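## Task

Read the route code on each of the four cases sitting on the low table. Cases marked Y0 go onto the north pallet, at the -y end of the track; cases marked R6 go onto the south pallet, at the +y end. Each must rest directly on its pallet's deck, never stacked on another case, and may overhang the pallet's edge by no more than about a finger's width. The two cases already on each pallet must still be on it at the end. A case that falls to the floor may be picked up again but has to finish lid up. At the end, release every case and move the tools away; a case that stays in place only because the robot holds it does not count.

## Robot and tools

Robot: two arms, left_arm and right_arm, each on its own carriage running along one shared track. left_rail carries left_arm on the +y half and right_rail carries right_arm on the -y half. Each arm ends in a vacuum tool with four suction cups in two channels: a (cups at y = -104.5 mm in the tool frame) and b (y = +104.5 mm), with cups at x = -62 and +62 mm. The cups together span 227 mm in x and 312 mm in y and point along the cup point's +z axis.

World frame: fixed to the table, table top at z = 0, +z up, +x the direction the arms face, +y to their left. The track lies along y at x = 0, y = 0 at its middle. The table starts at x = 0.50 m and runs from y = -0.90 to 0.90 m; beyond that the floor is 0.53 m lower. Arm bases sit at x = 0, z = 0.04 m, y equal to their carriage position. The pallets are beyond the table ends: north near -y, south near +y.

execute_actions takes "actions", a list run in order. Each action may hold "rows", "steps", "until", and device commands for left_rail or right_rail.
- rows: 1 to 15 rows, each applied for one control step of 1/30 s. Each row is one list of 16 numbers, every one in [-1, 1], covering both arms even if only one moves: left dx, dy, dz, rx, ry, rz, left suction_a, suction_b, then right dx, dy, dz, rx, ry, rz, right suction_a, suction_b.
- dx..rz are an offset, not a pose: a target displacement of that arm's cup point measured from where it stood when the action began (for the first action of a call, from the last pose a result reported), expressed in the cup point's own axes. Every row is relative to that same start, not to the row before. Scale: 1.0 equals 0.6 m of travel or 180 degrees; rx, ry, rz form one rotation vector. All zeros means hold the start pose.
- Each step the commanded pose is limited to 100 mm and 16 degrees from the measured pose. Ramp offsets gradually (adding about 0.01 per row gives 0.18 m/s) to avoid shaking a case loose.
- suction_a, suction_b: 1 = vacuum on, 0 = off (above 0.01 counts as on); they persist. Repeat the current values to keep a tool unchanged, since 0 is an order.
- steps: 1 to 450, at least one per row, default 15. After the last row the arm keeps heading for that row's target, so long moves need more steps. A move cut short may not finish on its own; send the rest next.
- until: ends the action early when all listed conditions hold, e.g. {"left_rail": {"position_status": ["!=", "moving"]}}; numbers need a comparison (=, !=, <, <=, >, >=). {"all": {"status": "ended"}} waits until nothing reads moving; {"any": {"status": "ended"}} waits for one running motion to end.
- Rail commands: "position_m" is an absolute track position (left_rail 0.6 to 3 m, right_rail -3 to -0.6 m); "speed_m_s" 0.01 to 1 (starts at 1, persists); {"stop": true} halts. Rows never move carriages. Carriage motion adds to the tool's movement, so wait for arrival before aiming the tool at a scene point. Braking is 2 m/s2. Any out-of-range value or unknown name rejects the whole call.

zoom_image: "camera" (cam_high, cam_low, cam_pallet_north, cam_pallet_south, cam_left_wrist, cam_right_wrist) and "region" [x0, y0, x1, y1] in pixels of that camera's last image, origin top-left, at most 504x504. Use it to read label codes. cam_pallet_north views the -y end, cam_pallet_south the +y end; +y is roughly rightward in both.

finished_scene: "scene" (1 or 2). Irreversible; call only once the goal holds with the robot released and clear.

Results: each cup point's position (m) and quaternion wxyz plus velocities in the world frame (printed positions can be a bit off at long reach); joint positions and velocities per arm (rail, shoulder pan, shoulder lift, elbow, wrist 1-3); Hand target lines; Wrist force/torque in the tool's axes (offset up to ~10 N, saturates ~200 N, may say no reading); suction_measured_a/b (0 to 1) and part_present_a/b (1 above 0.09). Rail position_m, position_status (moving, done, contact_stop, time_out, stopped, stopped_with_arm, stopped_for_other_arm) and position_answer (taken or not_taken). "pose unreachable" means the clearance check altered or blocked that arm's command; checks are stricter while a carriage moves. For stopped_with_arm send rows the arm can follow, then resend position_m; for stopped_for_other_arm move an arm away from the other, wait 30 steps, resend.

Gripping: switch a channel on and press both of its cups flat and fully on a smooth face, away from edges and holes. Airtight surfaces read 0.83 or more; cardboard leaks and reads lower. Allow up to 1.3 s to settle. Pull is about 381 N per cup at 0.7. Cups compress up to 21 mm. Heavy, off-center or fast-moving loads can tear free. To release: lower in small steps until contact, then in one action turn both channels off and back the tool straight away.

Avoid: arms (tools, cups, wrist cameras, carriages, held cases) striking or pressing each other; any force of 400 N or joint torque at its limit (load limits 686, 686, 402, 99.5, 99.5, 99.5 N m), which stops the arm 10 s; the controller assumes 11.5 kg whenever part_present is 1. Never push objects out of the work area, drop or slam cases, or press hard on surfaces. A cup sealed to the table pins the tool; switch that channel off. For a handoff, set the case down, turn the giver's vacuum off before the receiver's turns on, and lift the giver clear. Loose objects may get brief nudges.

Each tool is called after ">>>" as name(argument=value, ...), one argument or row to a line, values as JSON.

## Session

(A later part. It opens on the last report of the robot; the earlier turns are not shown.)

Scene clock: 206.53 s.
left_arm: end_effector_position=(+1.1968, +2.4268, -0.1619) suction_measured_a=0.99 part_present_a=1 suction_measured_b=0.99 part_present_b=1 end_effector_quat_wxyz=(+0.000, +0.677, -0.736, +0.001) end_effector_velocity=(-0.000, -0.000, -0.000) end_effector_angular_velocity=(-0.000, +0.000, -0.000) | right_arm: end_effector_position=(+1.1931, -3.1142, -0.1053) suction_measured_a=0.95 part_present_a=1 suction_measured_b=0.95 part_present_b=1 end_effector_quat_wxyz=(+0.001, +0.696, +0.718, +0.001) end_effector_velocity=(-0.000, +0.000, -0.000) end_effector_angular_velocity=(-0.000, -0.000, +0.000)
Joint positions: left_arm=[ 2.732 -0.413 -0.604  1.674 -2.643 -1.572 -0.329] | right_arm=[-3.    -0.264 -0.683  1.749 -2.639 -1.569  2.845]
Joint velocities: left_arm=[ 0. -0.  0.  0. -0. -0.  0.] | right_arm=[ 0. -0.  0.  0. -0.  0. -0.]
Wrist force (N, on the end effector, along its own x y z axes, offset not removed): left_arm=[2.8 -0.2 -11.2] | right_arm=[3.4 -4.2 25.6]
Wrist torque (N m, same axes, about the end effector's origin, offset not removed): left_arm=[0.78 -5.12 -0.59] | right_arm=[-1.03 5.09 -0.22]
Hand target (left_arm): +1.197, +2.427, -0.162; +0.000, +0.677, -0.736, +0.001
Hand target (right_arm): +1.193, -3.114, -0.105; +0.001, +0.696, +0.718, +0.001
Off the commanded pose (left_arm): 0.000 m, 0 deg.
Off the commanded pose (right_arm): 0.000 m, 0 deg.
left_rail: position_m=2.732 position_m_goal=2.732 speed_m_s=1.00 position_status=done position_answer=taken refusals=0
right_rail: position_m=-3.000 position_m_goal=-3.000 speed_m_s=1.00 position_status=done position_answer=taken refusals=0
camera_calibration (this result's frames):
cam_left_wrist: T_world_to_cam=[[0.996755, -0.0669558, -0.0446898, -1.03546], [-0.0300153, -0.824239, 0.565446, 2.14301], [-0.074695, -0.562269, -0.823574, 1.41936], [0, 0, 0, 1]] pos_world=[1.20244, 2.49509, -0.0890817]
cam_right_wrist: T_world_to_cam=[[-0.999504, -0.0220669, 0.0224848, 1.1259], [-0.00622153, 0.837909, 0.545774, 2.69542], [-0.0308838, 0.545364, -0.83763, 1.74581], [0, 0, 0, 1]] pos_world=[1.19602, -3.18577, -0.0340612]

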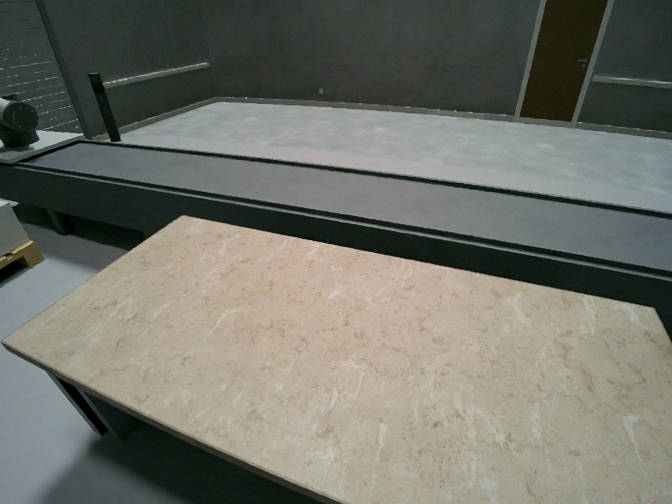

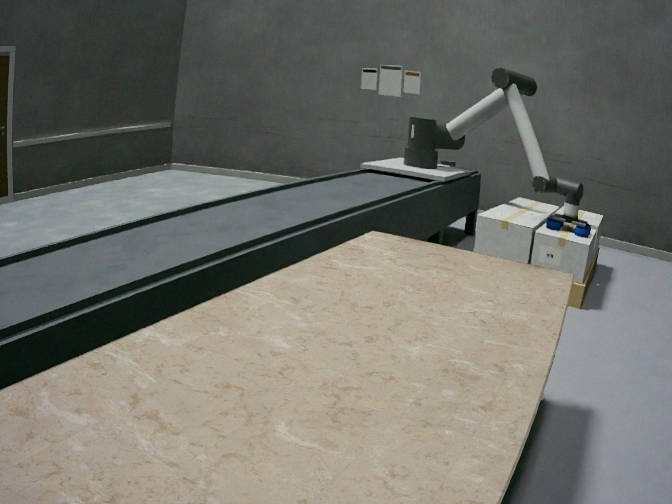

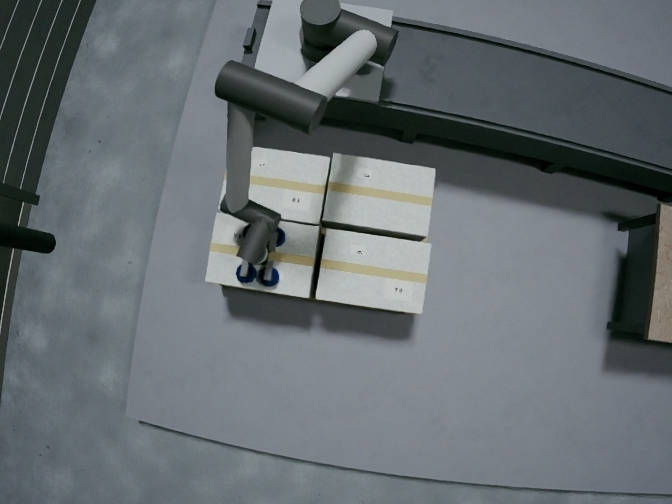

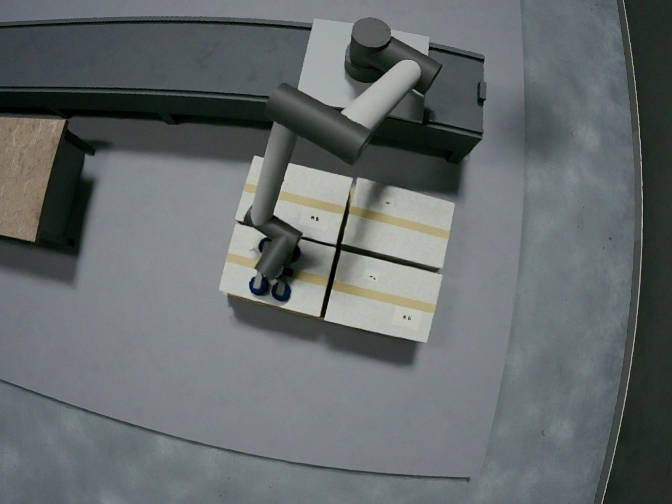

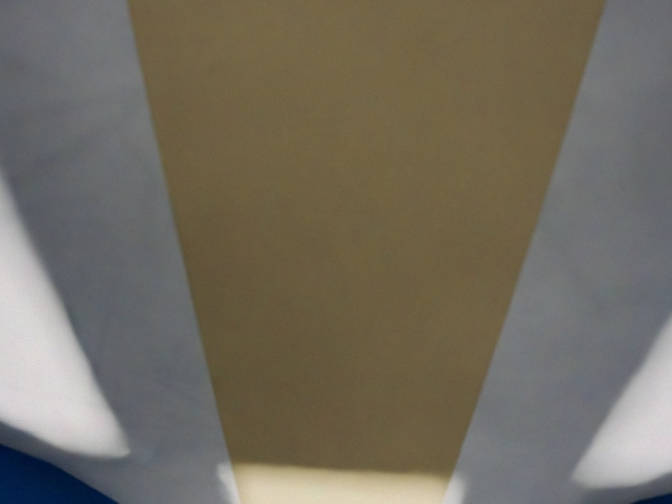

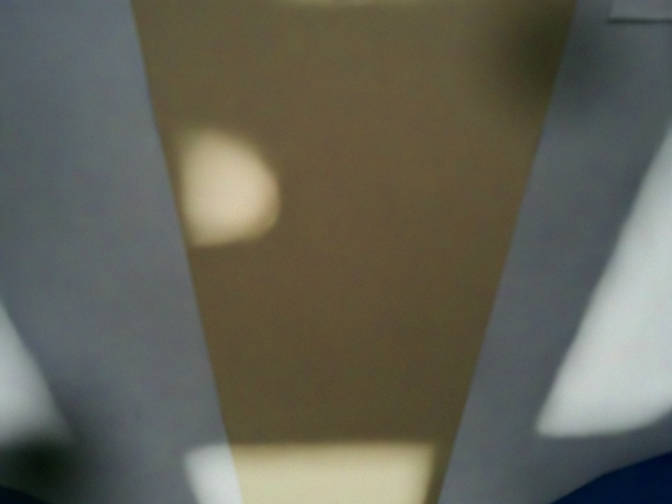

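>>> execute_actions(
  actions=[
    {"rows":[[0,0,0.0023,0,0,0,1,1,0,0,0.0023,0,0,0,1,1]],"steps":1},
  ],
)

Scene clock: 207.30 s.
left_arm: end_effector_position=(+1.1968, +2.4268, -0.1619) suction_measured_a=0.99 part_present_a=1 suction_measured_b=0.99 part_present_b=1 end_effector_quat_wxyz=(+0.000, +0.677, -0.736, +0.001) end_effector_velocity=(+0.000, -0.000, -0.002) end_effector_angular_velocity=(-0.000, -0.000, -0.000) | right_arm: end_effector_position=(+1.1931, -3.1142, -0.1053) suction_measured_a=0.95 part_present_a=1 suction_measured_b=0.95 part_present_b=1 end_effector_quat_wxyz=(+0.001, +0.696, +0.718, +0.001) end_effector_velocity=(+0.000, -0.000, -0.002) end_effector_angular_velocity=(+0.000, +0.000, -0.000)
Joint positions: left_arm=[ 2.732 -0.413 -0.604  1.674 -2.643 -1.572 -0.329] | right_arm=[-3.    -0.264 -0.683  1.749 -2.639 -1.569  2.845]
Joint velocities: left_arm=[ 0.    -0.     0.002 -0.    -0.001 -0.     0.   ] | right_arm=[ 0.     0.     0.002 -0.    -0.001 -0.     0.   ]
Wrist force (N, on the end effector, along its own x y z axes, offset not removed): left_arm=[1.3 0.0 -11.4] | right_arm=[2.5 -8.0 24.4]
Wrist torque (N m, same axes, about the end effector's origin, offset not removed): left_arm=[0.86 -4.75 -0.49] | right_arm=[-1.49 5.32 -0.38]
Hand target (left_arm): +1.197, +2.427, -0.163; +0.000, +0.677, -0.736, +0.001
Hand target (right_arm): +1.193, -3.114, -0.107; +0.001, +0.696, +0.718, +0.001
Off the commanded pose (left_arm): 0.001 m, 0 deg.
Off the commanded pose (right_arm): 0.001 m, 0 deg.
left_rail: position_m=2.732 position_m_goal=2.732 speed_m_s=1.00 position_status=done position_answer=taken refusals=0
right_rail: position_m=-3.000 position_m_goal=-3.000 speed_m_s=1.00 position_status=done position_answer=taken refusals=0
camera_calibration (this result's frames):
cam_left_wrist: T_world_to_cam=[[0.996754, -0.0669562, -0.0446944, -1.03545], [-0.0300123, -0.824233, 0.565454, 2.143], [-0.0746993, -0.562278, -0.823568, 1.41938], [0, 0, 0, 1]] pos_world=[1.20244, 2.49509, -0.0890933]
cam_right_wrist: T_world_to_cam=[[-0.999504, -0.0220648, 0.0224863, 1.1259], [-0.00621893, 0.837909, 0.545775, 2.69542], [-0.0308839, 0.545364, -0.83763, 1.7458], [0, 0, 0, 1]] pos_world=[1.19602, -3.18577, -0.0340725]

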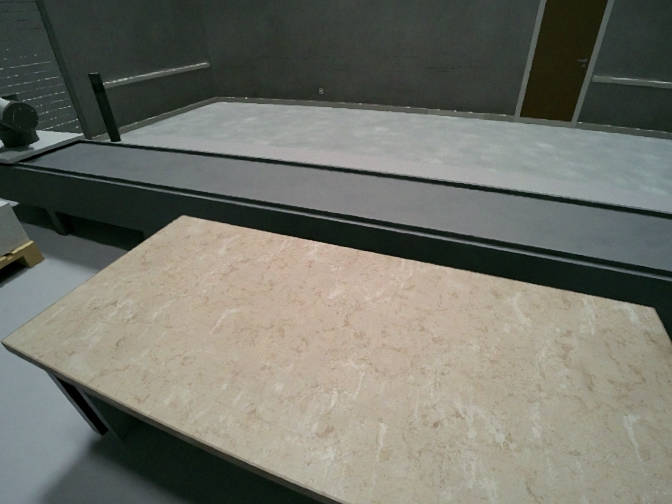

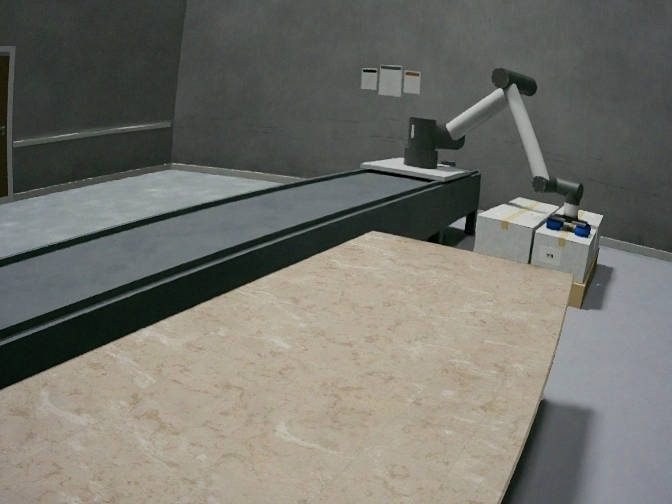

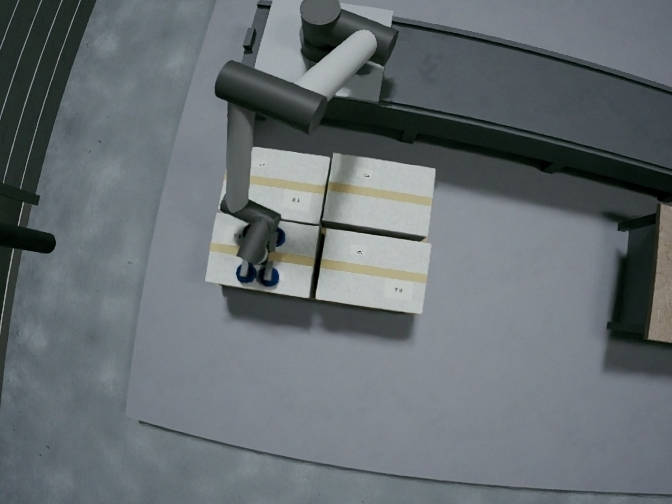

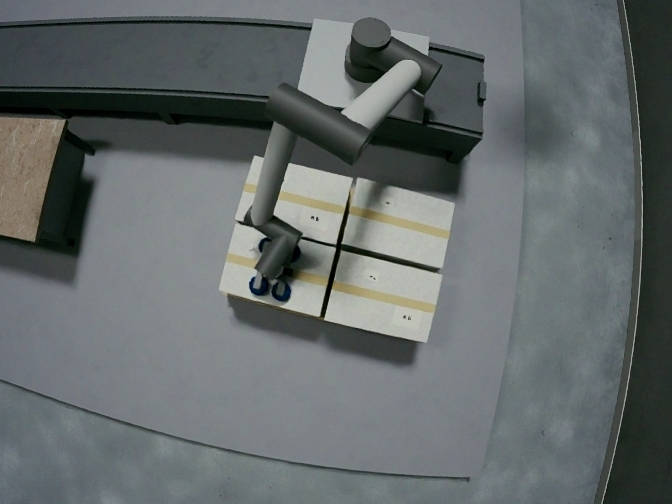

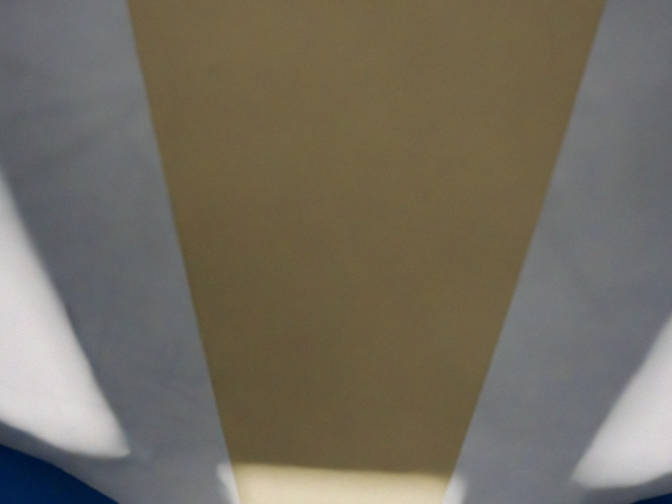

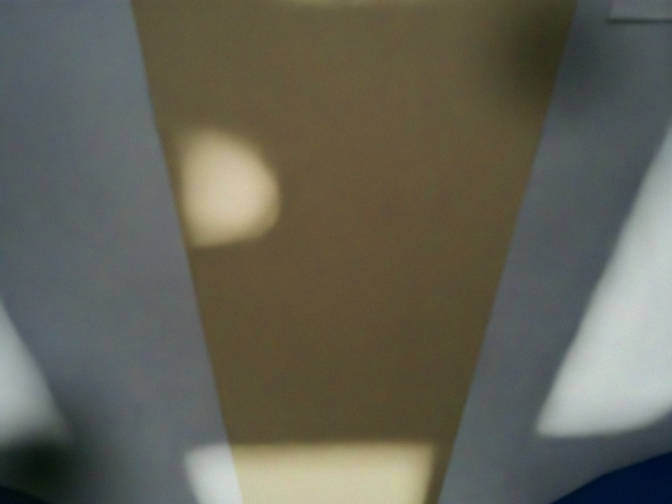

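Settle and read.

>>> execute_actions(
  actions=[],
)

Scene clock: 207.67 s.
left_arm: end_effector_position=(+1.1968, +2.4268, -0.1632) suction_measured_a=0.99 part_present_a=1 suction_measured_b=0.99 part_present_b=1 end_effector_quat_wxyz=(+0.000, +0.677, -0.736, +0.001) end_effector_velocity=(+0.000, -0.000, -0.001) end_effector_angular_velocity=(-0.000, -0.000, +0.000) | right_arm: end_effector_position=(+1.1931, -3.1142, -0.1066) suction_measured_a=0.95 part_present_a=1 suction_measured_b=0.95 part_present_b=1 end_effector_quat_wxyz=(+0.001, +0.696, +0.718, +0.001) end_effector_velocity=(+0.000, -0.000, -0.001) end_effector_angular_velocity=(+0.000, +0.000, +0.000)
Joint positions: left_arm=[ 2.732 -0.413 -0.602  1.674 -2.644 -1.572 -0.329] | right_arm=[-3.    -0.264 -0.682  1.748 -2.64  -1.569  2.845]
Joint velocities: left_arm=[ 0.     0.     0.001 -0.    -0.001  0.    -0.   ] | right_arm=[ 0.     0.     0.001 -0.    -0.001 -0.    -0.   ]
Wrist force (N, on the end effector, along its own x y z axes, offset not removed): left_arm=[0.1 0.4 -11.0] | right_arm=[-1.4 -6.9 21.0]
Wrist torque (N m, same axes, about the end effector's origin, offset not removed): left_arm=[0.82 -4.72 -0.59] | right_arm=[-1.32 5.74 -0.34]
Hand target (left_arm): +1.197, +2.427, -0.163; +0.000, +0.677, -0.736, +0.001
Hand target (right_arm): +1.193, -3.114, -0.107; +0.001, +0.696, +0.718, +0.001
Off the commanded pose (left_arm): 0.000 m, 0 deg.
Off the commanded pose (right_arm): 0.000 m, 0 deg.
left_rail: position_m=2.732 position_m_goal=2.732 speed_m_s=1.00 position_status=done position_answer=taken refusals=0
right_rail: position_m=-3.000 position_m_goal=-3.000 speed_m_s=1.00 position_status=done position_answer=taken refusals=0
camera_calibration (this result's frames):
cam_left_wrist: T_world_to_cam=[[0.996754, -0.0669559, -0.0447006, -1.03551], [-0.0300087, -0.824234, 0.565454, 2.14373], [-0.0747042, -0.562277, -0.823568, 1.41832], [0, 0, 0, 1]] pos_world=[1.20244, 2.49509, -0.090383]
cam_right_wrist: T_world_to_cam=[[-0.999504, -0.0220637, 0.0224929, 1.12594], [-0.00621438, 0.837908, 0.545777, 2.69612], [-0.0308888, 0.545366, -0.837629, 1.74473], [0, 0, 0, 1]] pos_world=[1.19603, -3.18577, -0.0353634]

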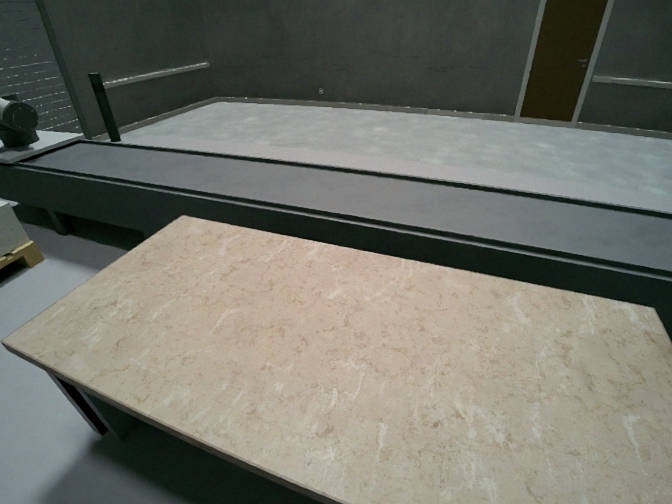

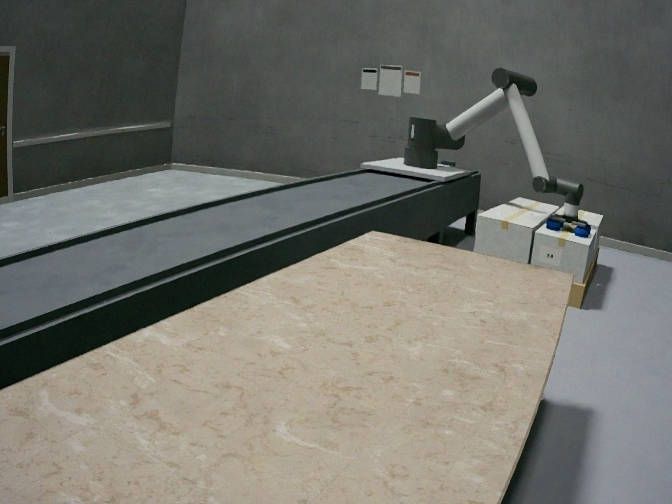

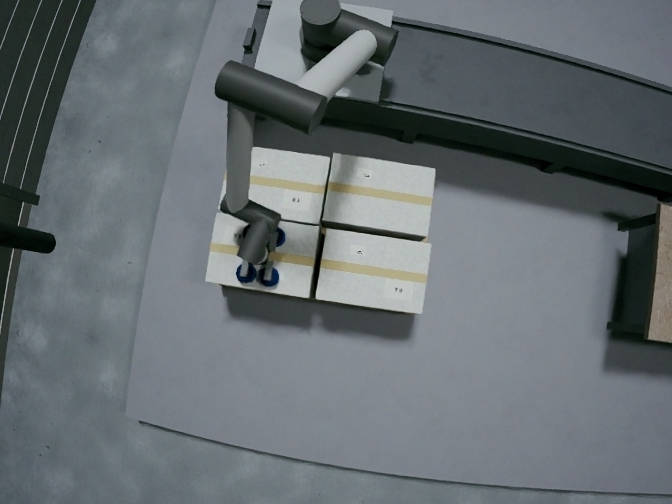

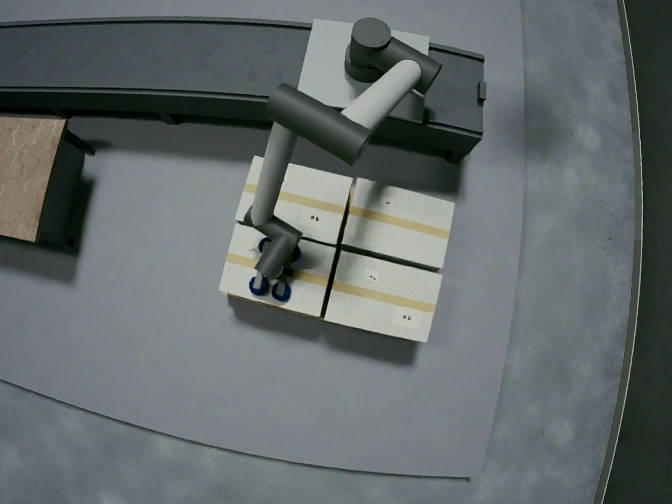

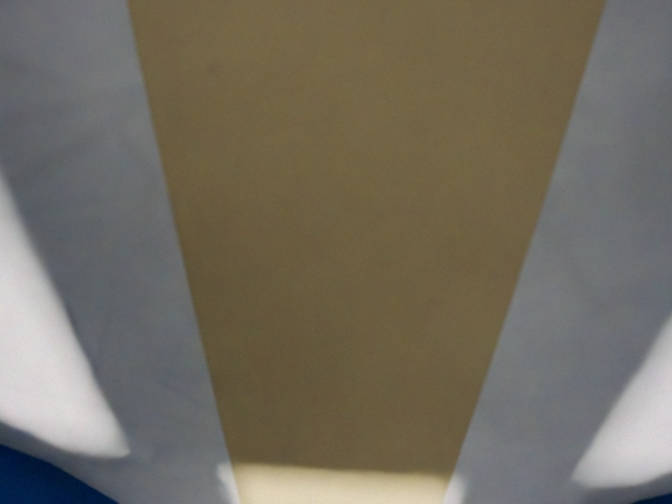

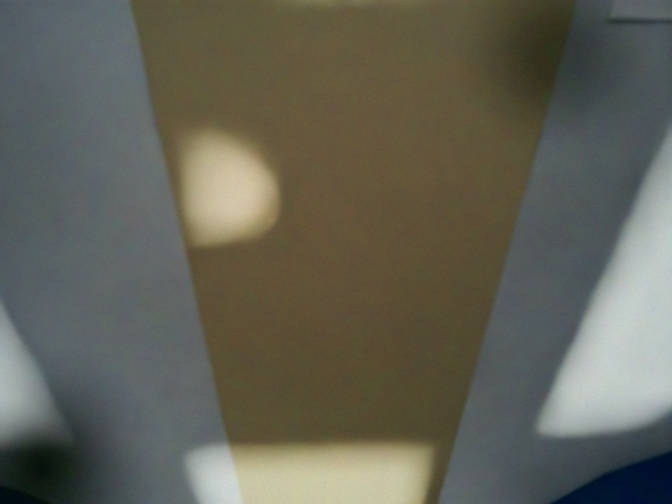

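>>> execute_actions(
  actions=[
    {"rows":[[0,0,0.0023,0,0,0,1,1,0,0,0.0023,0,0,0,1,1]],"steps":1},
  ],
)

Scene clock: 209.03 s.
left_arm: end_effector_position=(+1.1968, +2.4268, -0.1632) suction_measured_a=0.99 part_present_a=1 suction_measured_b=0.99 part_present_b=1 end_effector_quat_wxyz=(+0.000, +0.677, -0.736, +0.001) end_effector_velocity=(+0.000, -0.000, -0.002) end_effector_angular_velocity=(+0.000, +0.000, -0.000) | right_arm: end_effector_position=(+1.1931, -3.1142, -0.1067) suction_measured_a=0.95 part_present_a=1 suction_measured_b=0.95 part_present_b=1 end_effector_quat_wxyz=(+0.001, +0.696, +0.718, +0.001) end_effector_velocity=(+0.000, +0.000, -0.002) end_effector_angular_velocity=(+0.000, +0.000, +0.000)
Joint positions: left_arm=[ 2.732 -0.413 -0.602  1.674 -2.644 -1.572 -0.329] | right_arm=[-3.    -0.264 -0.681  1.748 -2.641 -1.569  2.845]
Joint velocities: left_arm=[ 0.     0.     0.002 -0.    -0.001  0.     0.   ] | right_arm=[ 0.     0.     0.002 -0.    -0.001 -0.    -0.   ]
Wrist force (N, on the end effector, along its own x y z axes, offset not removed): left_arm=[-0.5 -0.4 -13.5] | right_arm=[-0.8 -2.9 24.6]
Wrist torque (N m, same axes, about the end effector's origin, offset not removed): left_arm=[0.85 -4.77 -0.59] | right_arm=[-0.91 5.89 -0.43]
Hand target (left_arm): +1.197, +2.427, -0.165; +0.000, +0.677, -0.736, +0.001
Hand target (right_arm): +1.193, -3.114, -0.108; +0.001, +0.696, +0.718, +0.001
Off the commanded pose (left_arm): 0.001 m, 0 deg.
Off the commanded pose (right_arm): 0.001 m, 0 deg.
left_rail: position_m=2.732 position_m_goal=2.732 speed_m_s=1.00 position_status=done position_answer=taken refusals=0
right_rail: position_m=-3.000 position_m_goal=-3.000 speed_m_s=1.00 position_status=done position_answer=taken refusals=0
camera_calibration (this result's frames):
cam_left_wrist: T_world_to_cam=[[0.996754, -0.0669558, -0.0446982, -1.03552], [-0.0300098, -0.824233, 0.565454, 2.14377], [-0.0747022, -0.562278, -0.823567, 1.41825], [0, 0, 0, 1]] pos_world=[1.20244, 2.49509, -0.0904696]
cam_right_wrist: T_world_to_cam=[[-0.999504, -0.0220644, 0.0224896, 1.12594], [-0.00621676, 0.837908, 0.545776, 2.69617], [-0.0308865, 0.545365, -0.83763, 1.74466], [0, 0, 0, 1]] pos_world=[1.19603, -3.18577, -0.0354481]

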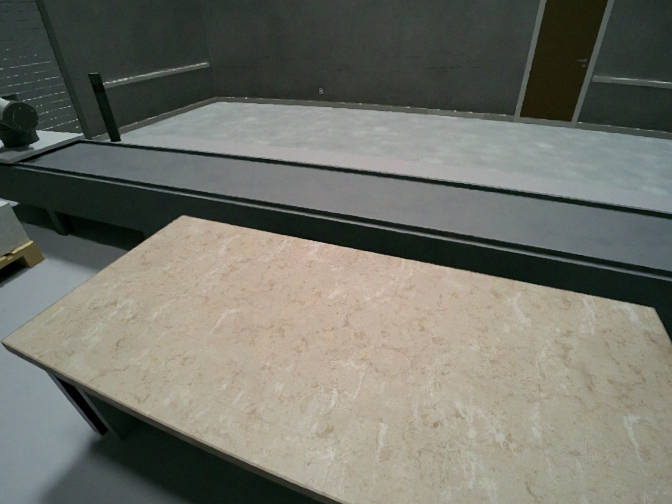

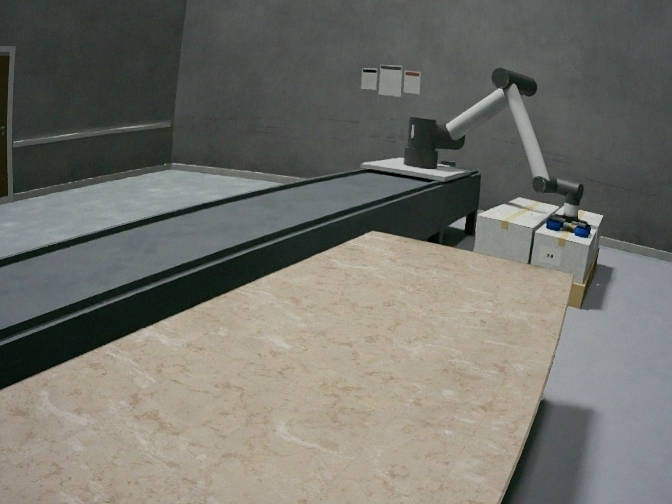

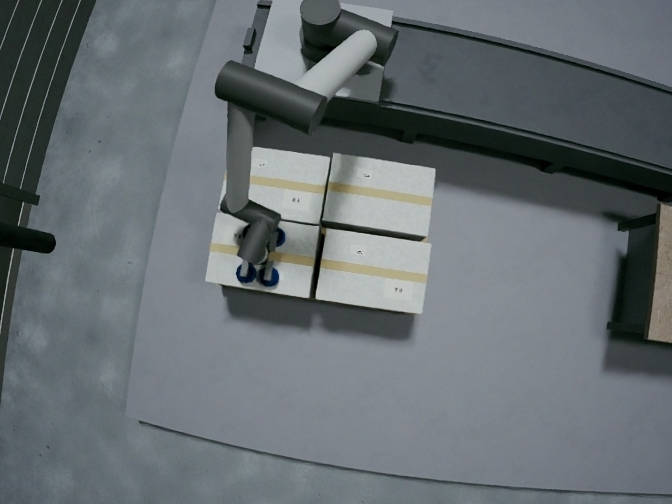

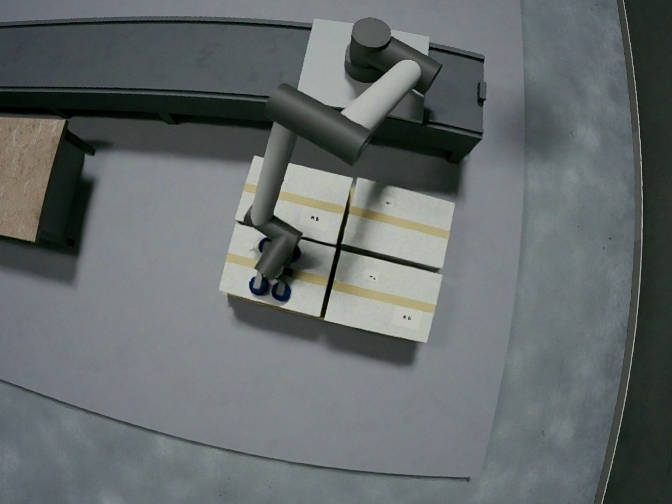

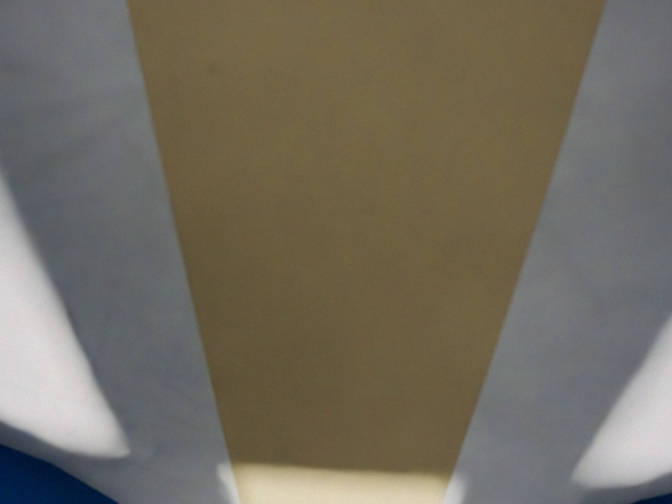

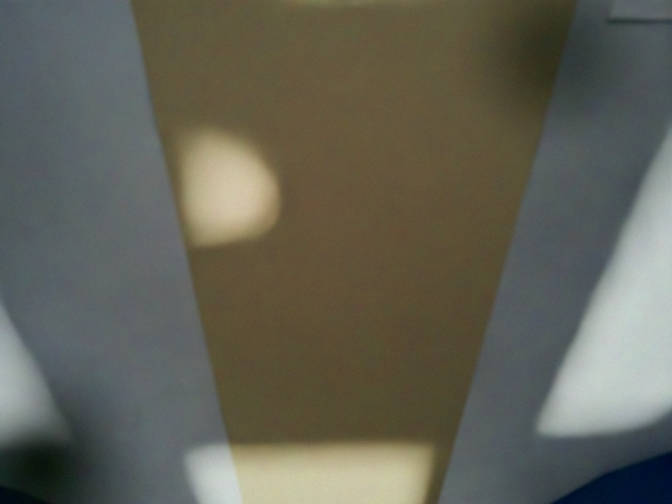

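Settle and read again.

>>> execute_actions(
  actions=[],
)

Scene clock: 210.10 s.
left_arm: end_effector_position=(+1.1968, +2.4268, -0.1645) suction_measured_a=0.99 part_present_a=1 suction_measured_b=0.99 part_present_b=1 end_effector_quat_wxyz=(+0.000, +0.677, -0.736, +0.001) end_effector_velocity=(-0.000, +0.000, -0.000) end_effector_angular_velocity=(+0.000, +0.000, -0.000) | right_arm: end_effector_position=(+1.1931, -3.1142, -0.1080) suction_measured_a=0.95 part_present_a=1 suction_measured_b=0.95 part_present_b=1 end_effector_quat_wxyz=(+0.001, +0.696, +0.718, +0.001) end_effector_velocity=(-0.000, +0.000, -0.000) end_effector_angular_velocity=(+0.000, +0.000, +0.000)
Joint positions: left_arm=[ 2.732 -0.413 -0.601  1.674 -2.645 -1.572 -0.329] | right_arm=[-3.    -0.264 -0.68   1.748 -2.642 -1.569  2.845]
Joint velocities: left_arm=[ 0. -0.  0. -0.  0. -0.  0.] | right_arm=[ 0. -0.  0. -0. -0.  0. -0.]
Wrist force (N, on the end effector, along its own x y z axes, offset not removed): left_arm=[5.7 5.6 -33.9] | right_arm=[0.8 -3.4 25.6]
Wrist torque (N m, same axes, about the end effector's origin, offset not removed): left_arm=[3.35 -10.01 -1.23] | right_arm=[-1.01 5.63 -0.19]
Hand target (left_arm): +1.197, +2.427, -0.165; +0.000, +0.677, -0.736, +0.001
Hand target (right_arm): +1.193, -3.114, -0.108; +0.001, +0.696, +0.718, +0.001
Off the commanded pose (left_arm): 0.000 m, 0 deg.
Off the commanded pose (right_arm): 0.000 m, 0 deg.
left_rail: position_m=2.732 position_m_goal=2.732 speed_m_s=1.00 position_status=done position_answer=taken refusals=0
right_rail: position_m=-3.000 position_m_goal=-3.000 speed_m_s=1.00 position_status=done position_answer=taken refusals=0
camera_calibration (this result's frames):
cam_left_wrist: T_world_to_cam=[[0.996756, -0.0669647, -0.0446543, -1.03557], [-0.0300406, -0.824223, 0.565469, 2.14448], [-0.0746715, -0.562292, -0.82356, 1.4172], [0, 0, 0, 1]] pos_world=[1.20246, 2.49506, -0.0917284]
cam_right_wrist: T_world_to_cam=[[-0.999503, -0.0220663, 0.022496, 1.12597], [-0.00621474, 0.837907, 0.545777, 2.69687], [-0.0308928, 0.545366, -0.837628, 1.74359], [0, 0, 0, 1]] pos_world=[1.19603, -3.18577, -0.0367401]

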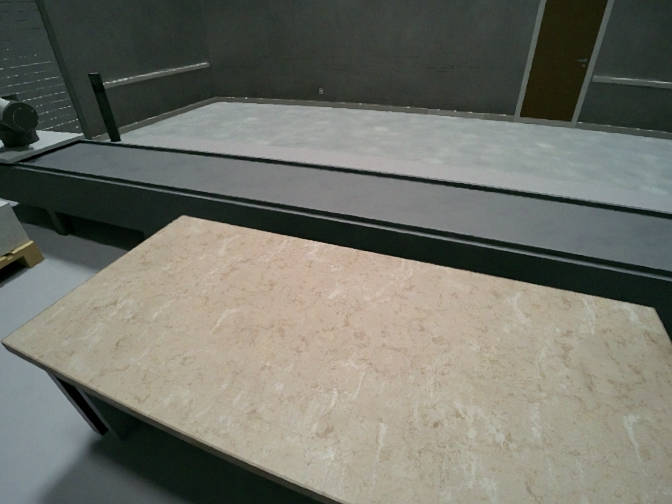

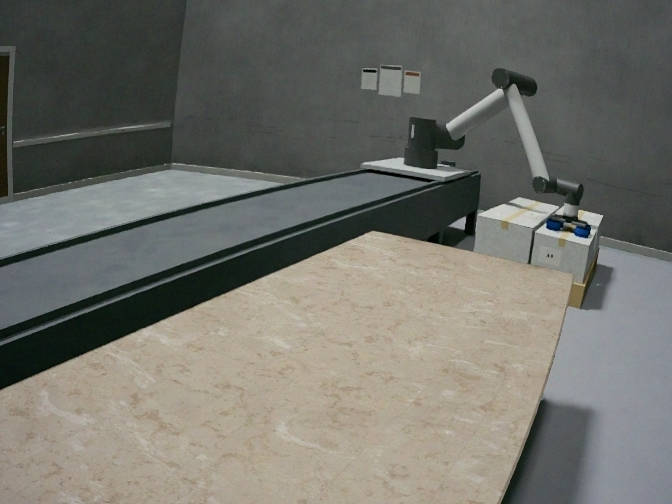

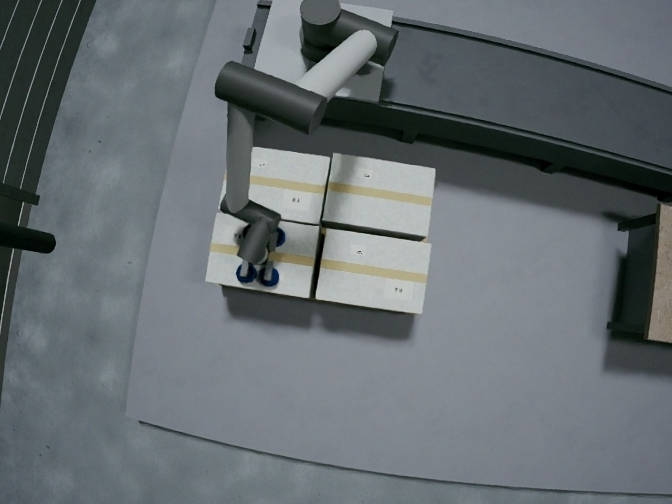

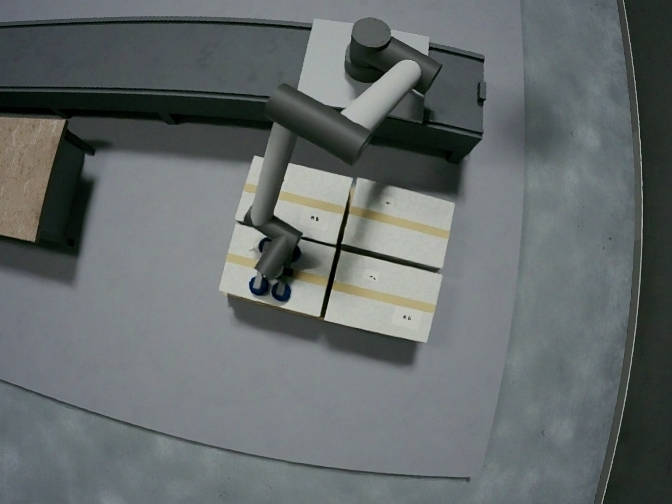

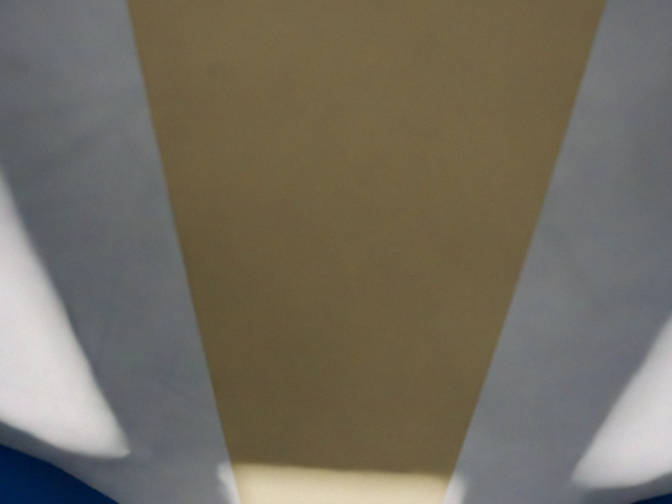

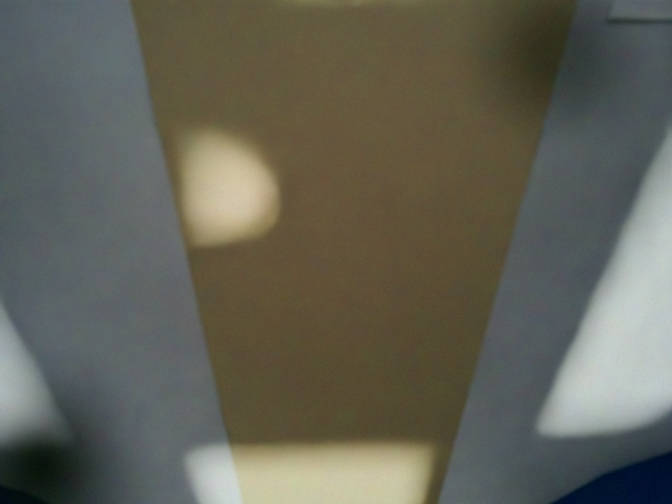

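>>> execute_actions(
  actions=[
    {"rows":[[0,0,0,0,0,0,1,1,0,0,0.0022,0,0,0,1,1]],"steps":1},
  ],
)

Scene clock: 210.67 s.
left_arm: end_effector_position=(+1.1968, +2.4268, -0.1645) suction_measured_a=0.99 part_present_a=1 suction_measured_b=0.99 part_present_b=1 end_effector_quat_wxyz=(+0.000, +0.677, -0.736, +0.001) end_effector_velocity=(-0.000, +0.000, -0.000) end_effector_angular_velocity=(-0.000, +0.000, -0.000) | right_arm: end_effector_position=(+1.1931, -3.1142, -0.1080) suction_measured_a=0.95 part_present_a=1 suction_measured_b=0.95 part_present_b=1 end_effector_quat_wxyz=(+0.001, +0.696, +0.718, +0.001) end_effector_velocity=(+0.000, -0.000, -0.002) end_effector_angular_velocity=(-0.000, -0.000, +0.000)
Joint positions: left_arm=[ 2.732 -0.413 -0.601  1.674 -2.645 -1.572 -0.329] | right_arm=[-3.    -0.264 -0.68   1.748 -2.642 -1.569  2.845]
Joint velocities: left_arm=[ 0.  0.  0. -0. -0. -0.  0.] | right_arm=[ 0.     0.     0.002 -0.    -0.001 -0.    -0.   ]
Wrist force (N, on the end effector, along its own x y z axes, offset not removed): left_arm=[4.7 2.5 -37.2] | right_arm=[5.2 -3.0 26.1]
Wrist torque (N m, same axes, about the end effector's origin, offset not removed): left_arm=[2.88 -10.14 -1.33] | right_arm=[-0.88 5.10 -0.29]
Hand target (left_arm): +1.197, +2.427, -0.165; +0.000, +0.677, -0.736, +0.001
Hand target (right_arm): +1.193, -3.114, -0.109; +0.001, +0.696, +0.718, +0.001
Off the commanded pose (left_arm): 0.000 m, 0 deg.
Off the commanded pose (right_arm): 0.001 m, 0 deg.
left_rail: position_m=2.732 position_m_goal=2.732 speed_m_s=1.00 position_status=done position_answer=taken refusals=0
right_rail: position_m=-3.000 position_m_goal=-3.000 speed_m_s=1.00 position_status=done position_answer=taken refusals=0
camera_calibration (this result's frames):
cam_left_wrist: T_world_to_cam=[[0.996755, -0.0669649, -0.0446661, -1.03557], [-0.0300345, -0.824225, 0.565465, 2.14449], [-0.0746812, -0.562288, -0.823562, 1.41719], [0, 0, 0, 1]] pos_world=[1.20246, 2.49507, -0.0917434]
cam_right_wrist: T_world_to_cam=[[-0.999503, -0.0220663, 0.0224975, 1.12596], [-0.006214, 0.837907, 0.545778, 2.69687], [-0.0308941, 0.545367, -0.837628, 1.74358], [0, 0, 0, 1]] pos_world=[1.19603, -3.18577, -0.0367508]

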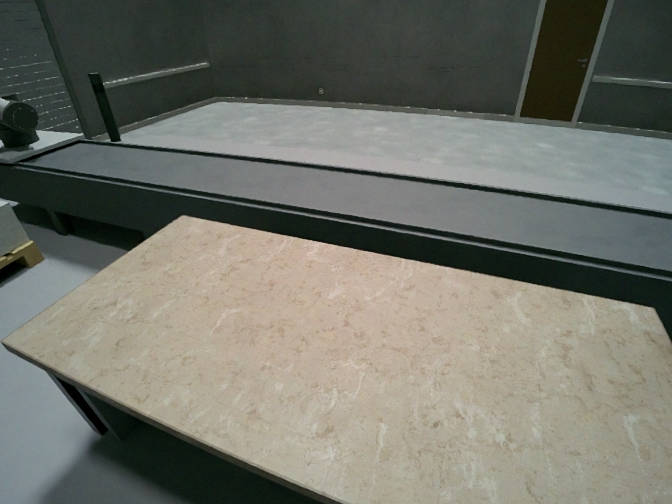

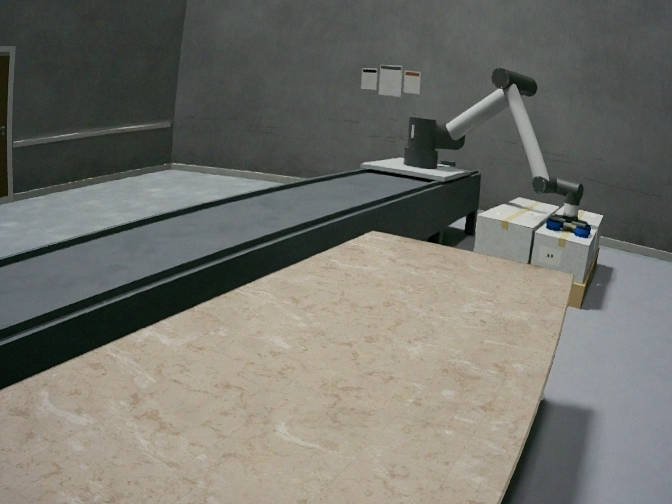

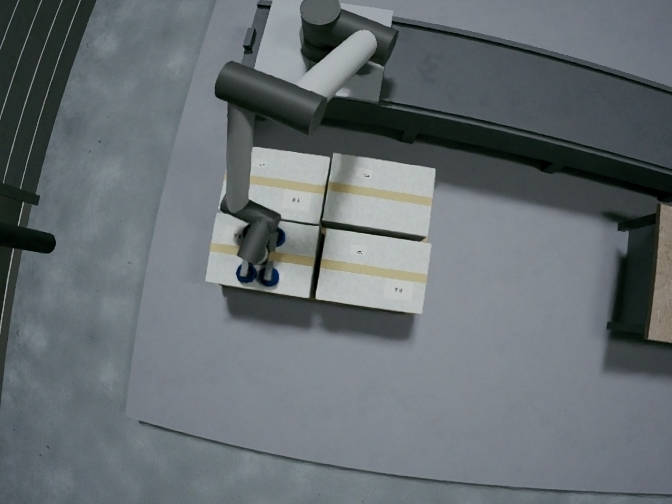

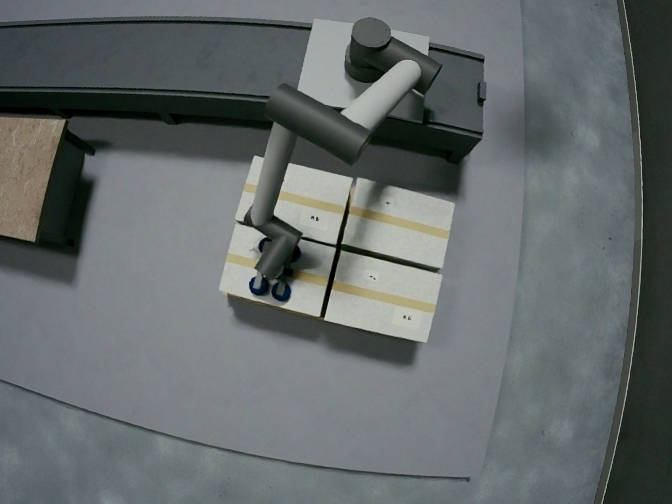

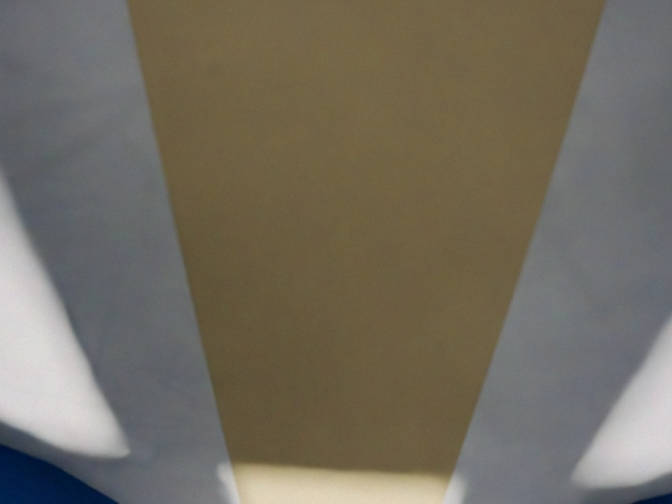

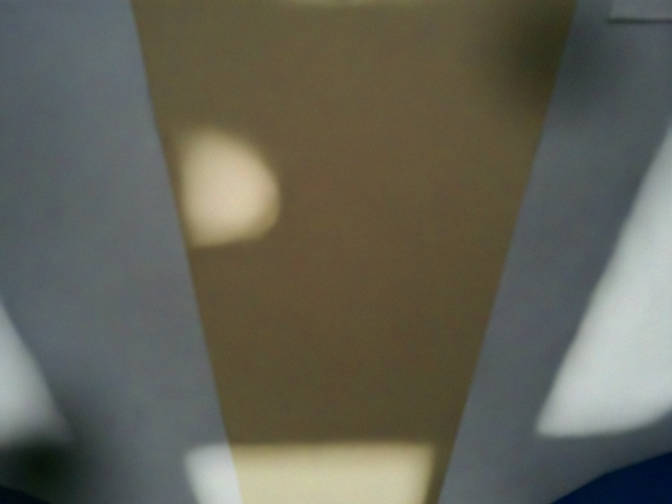

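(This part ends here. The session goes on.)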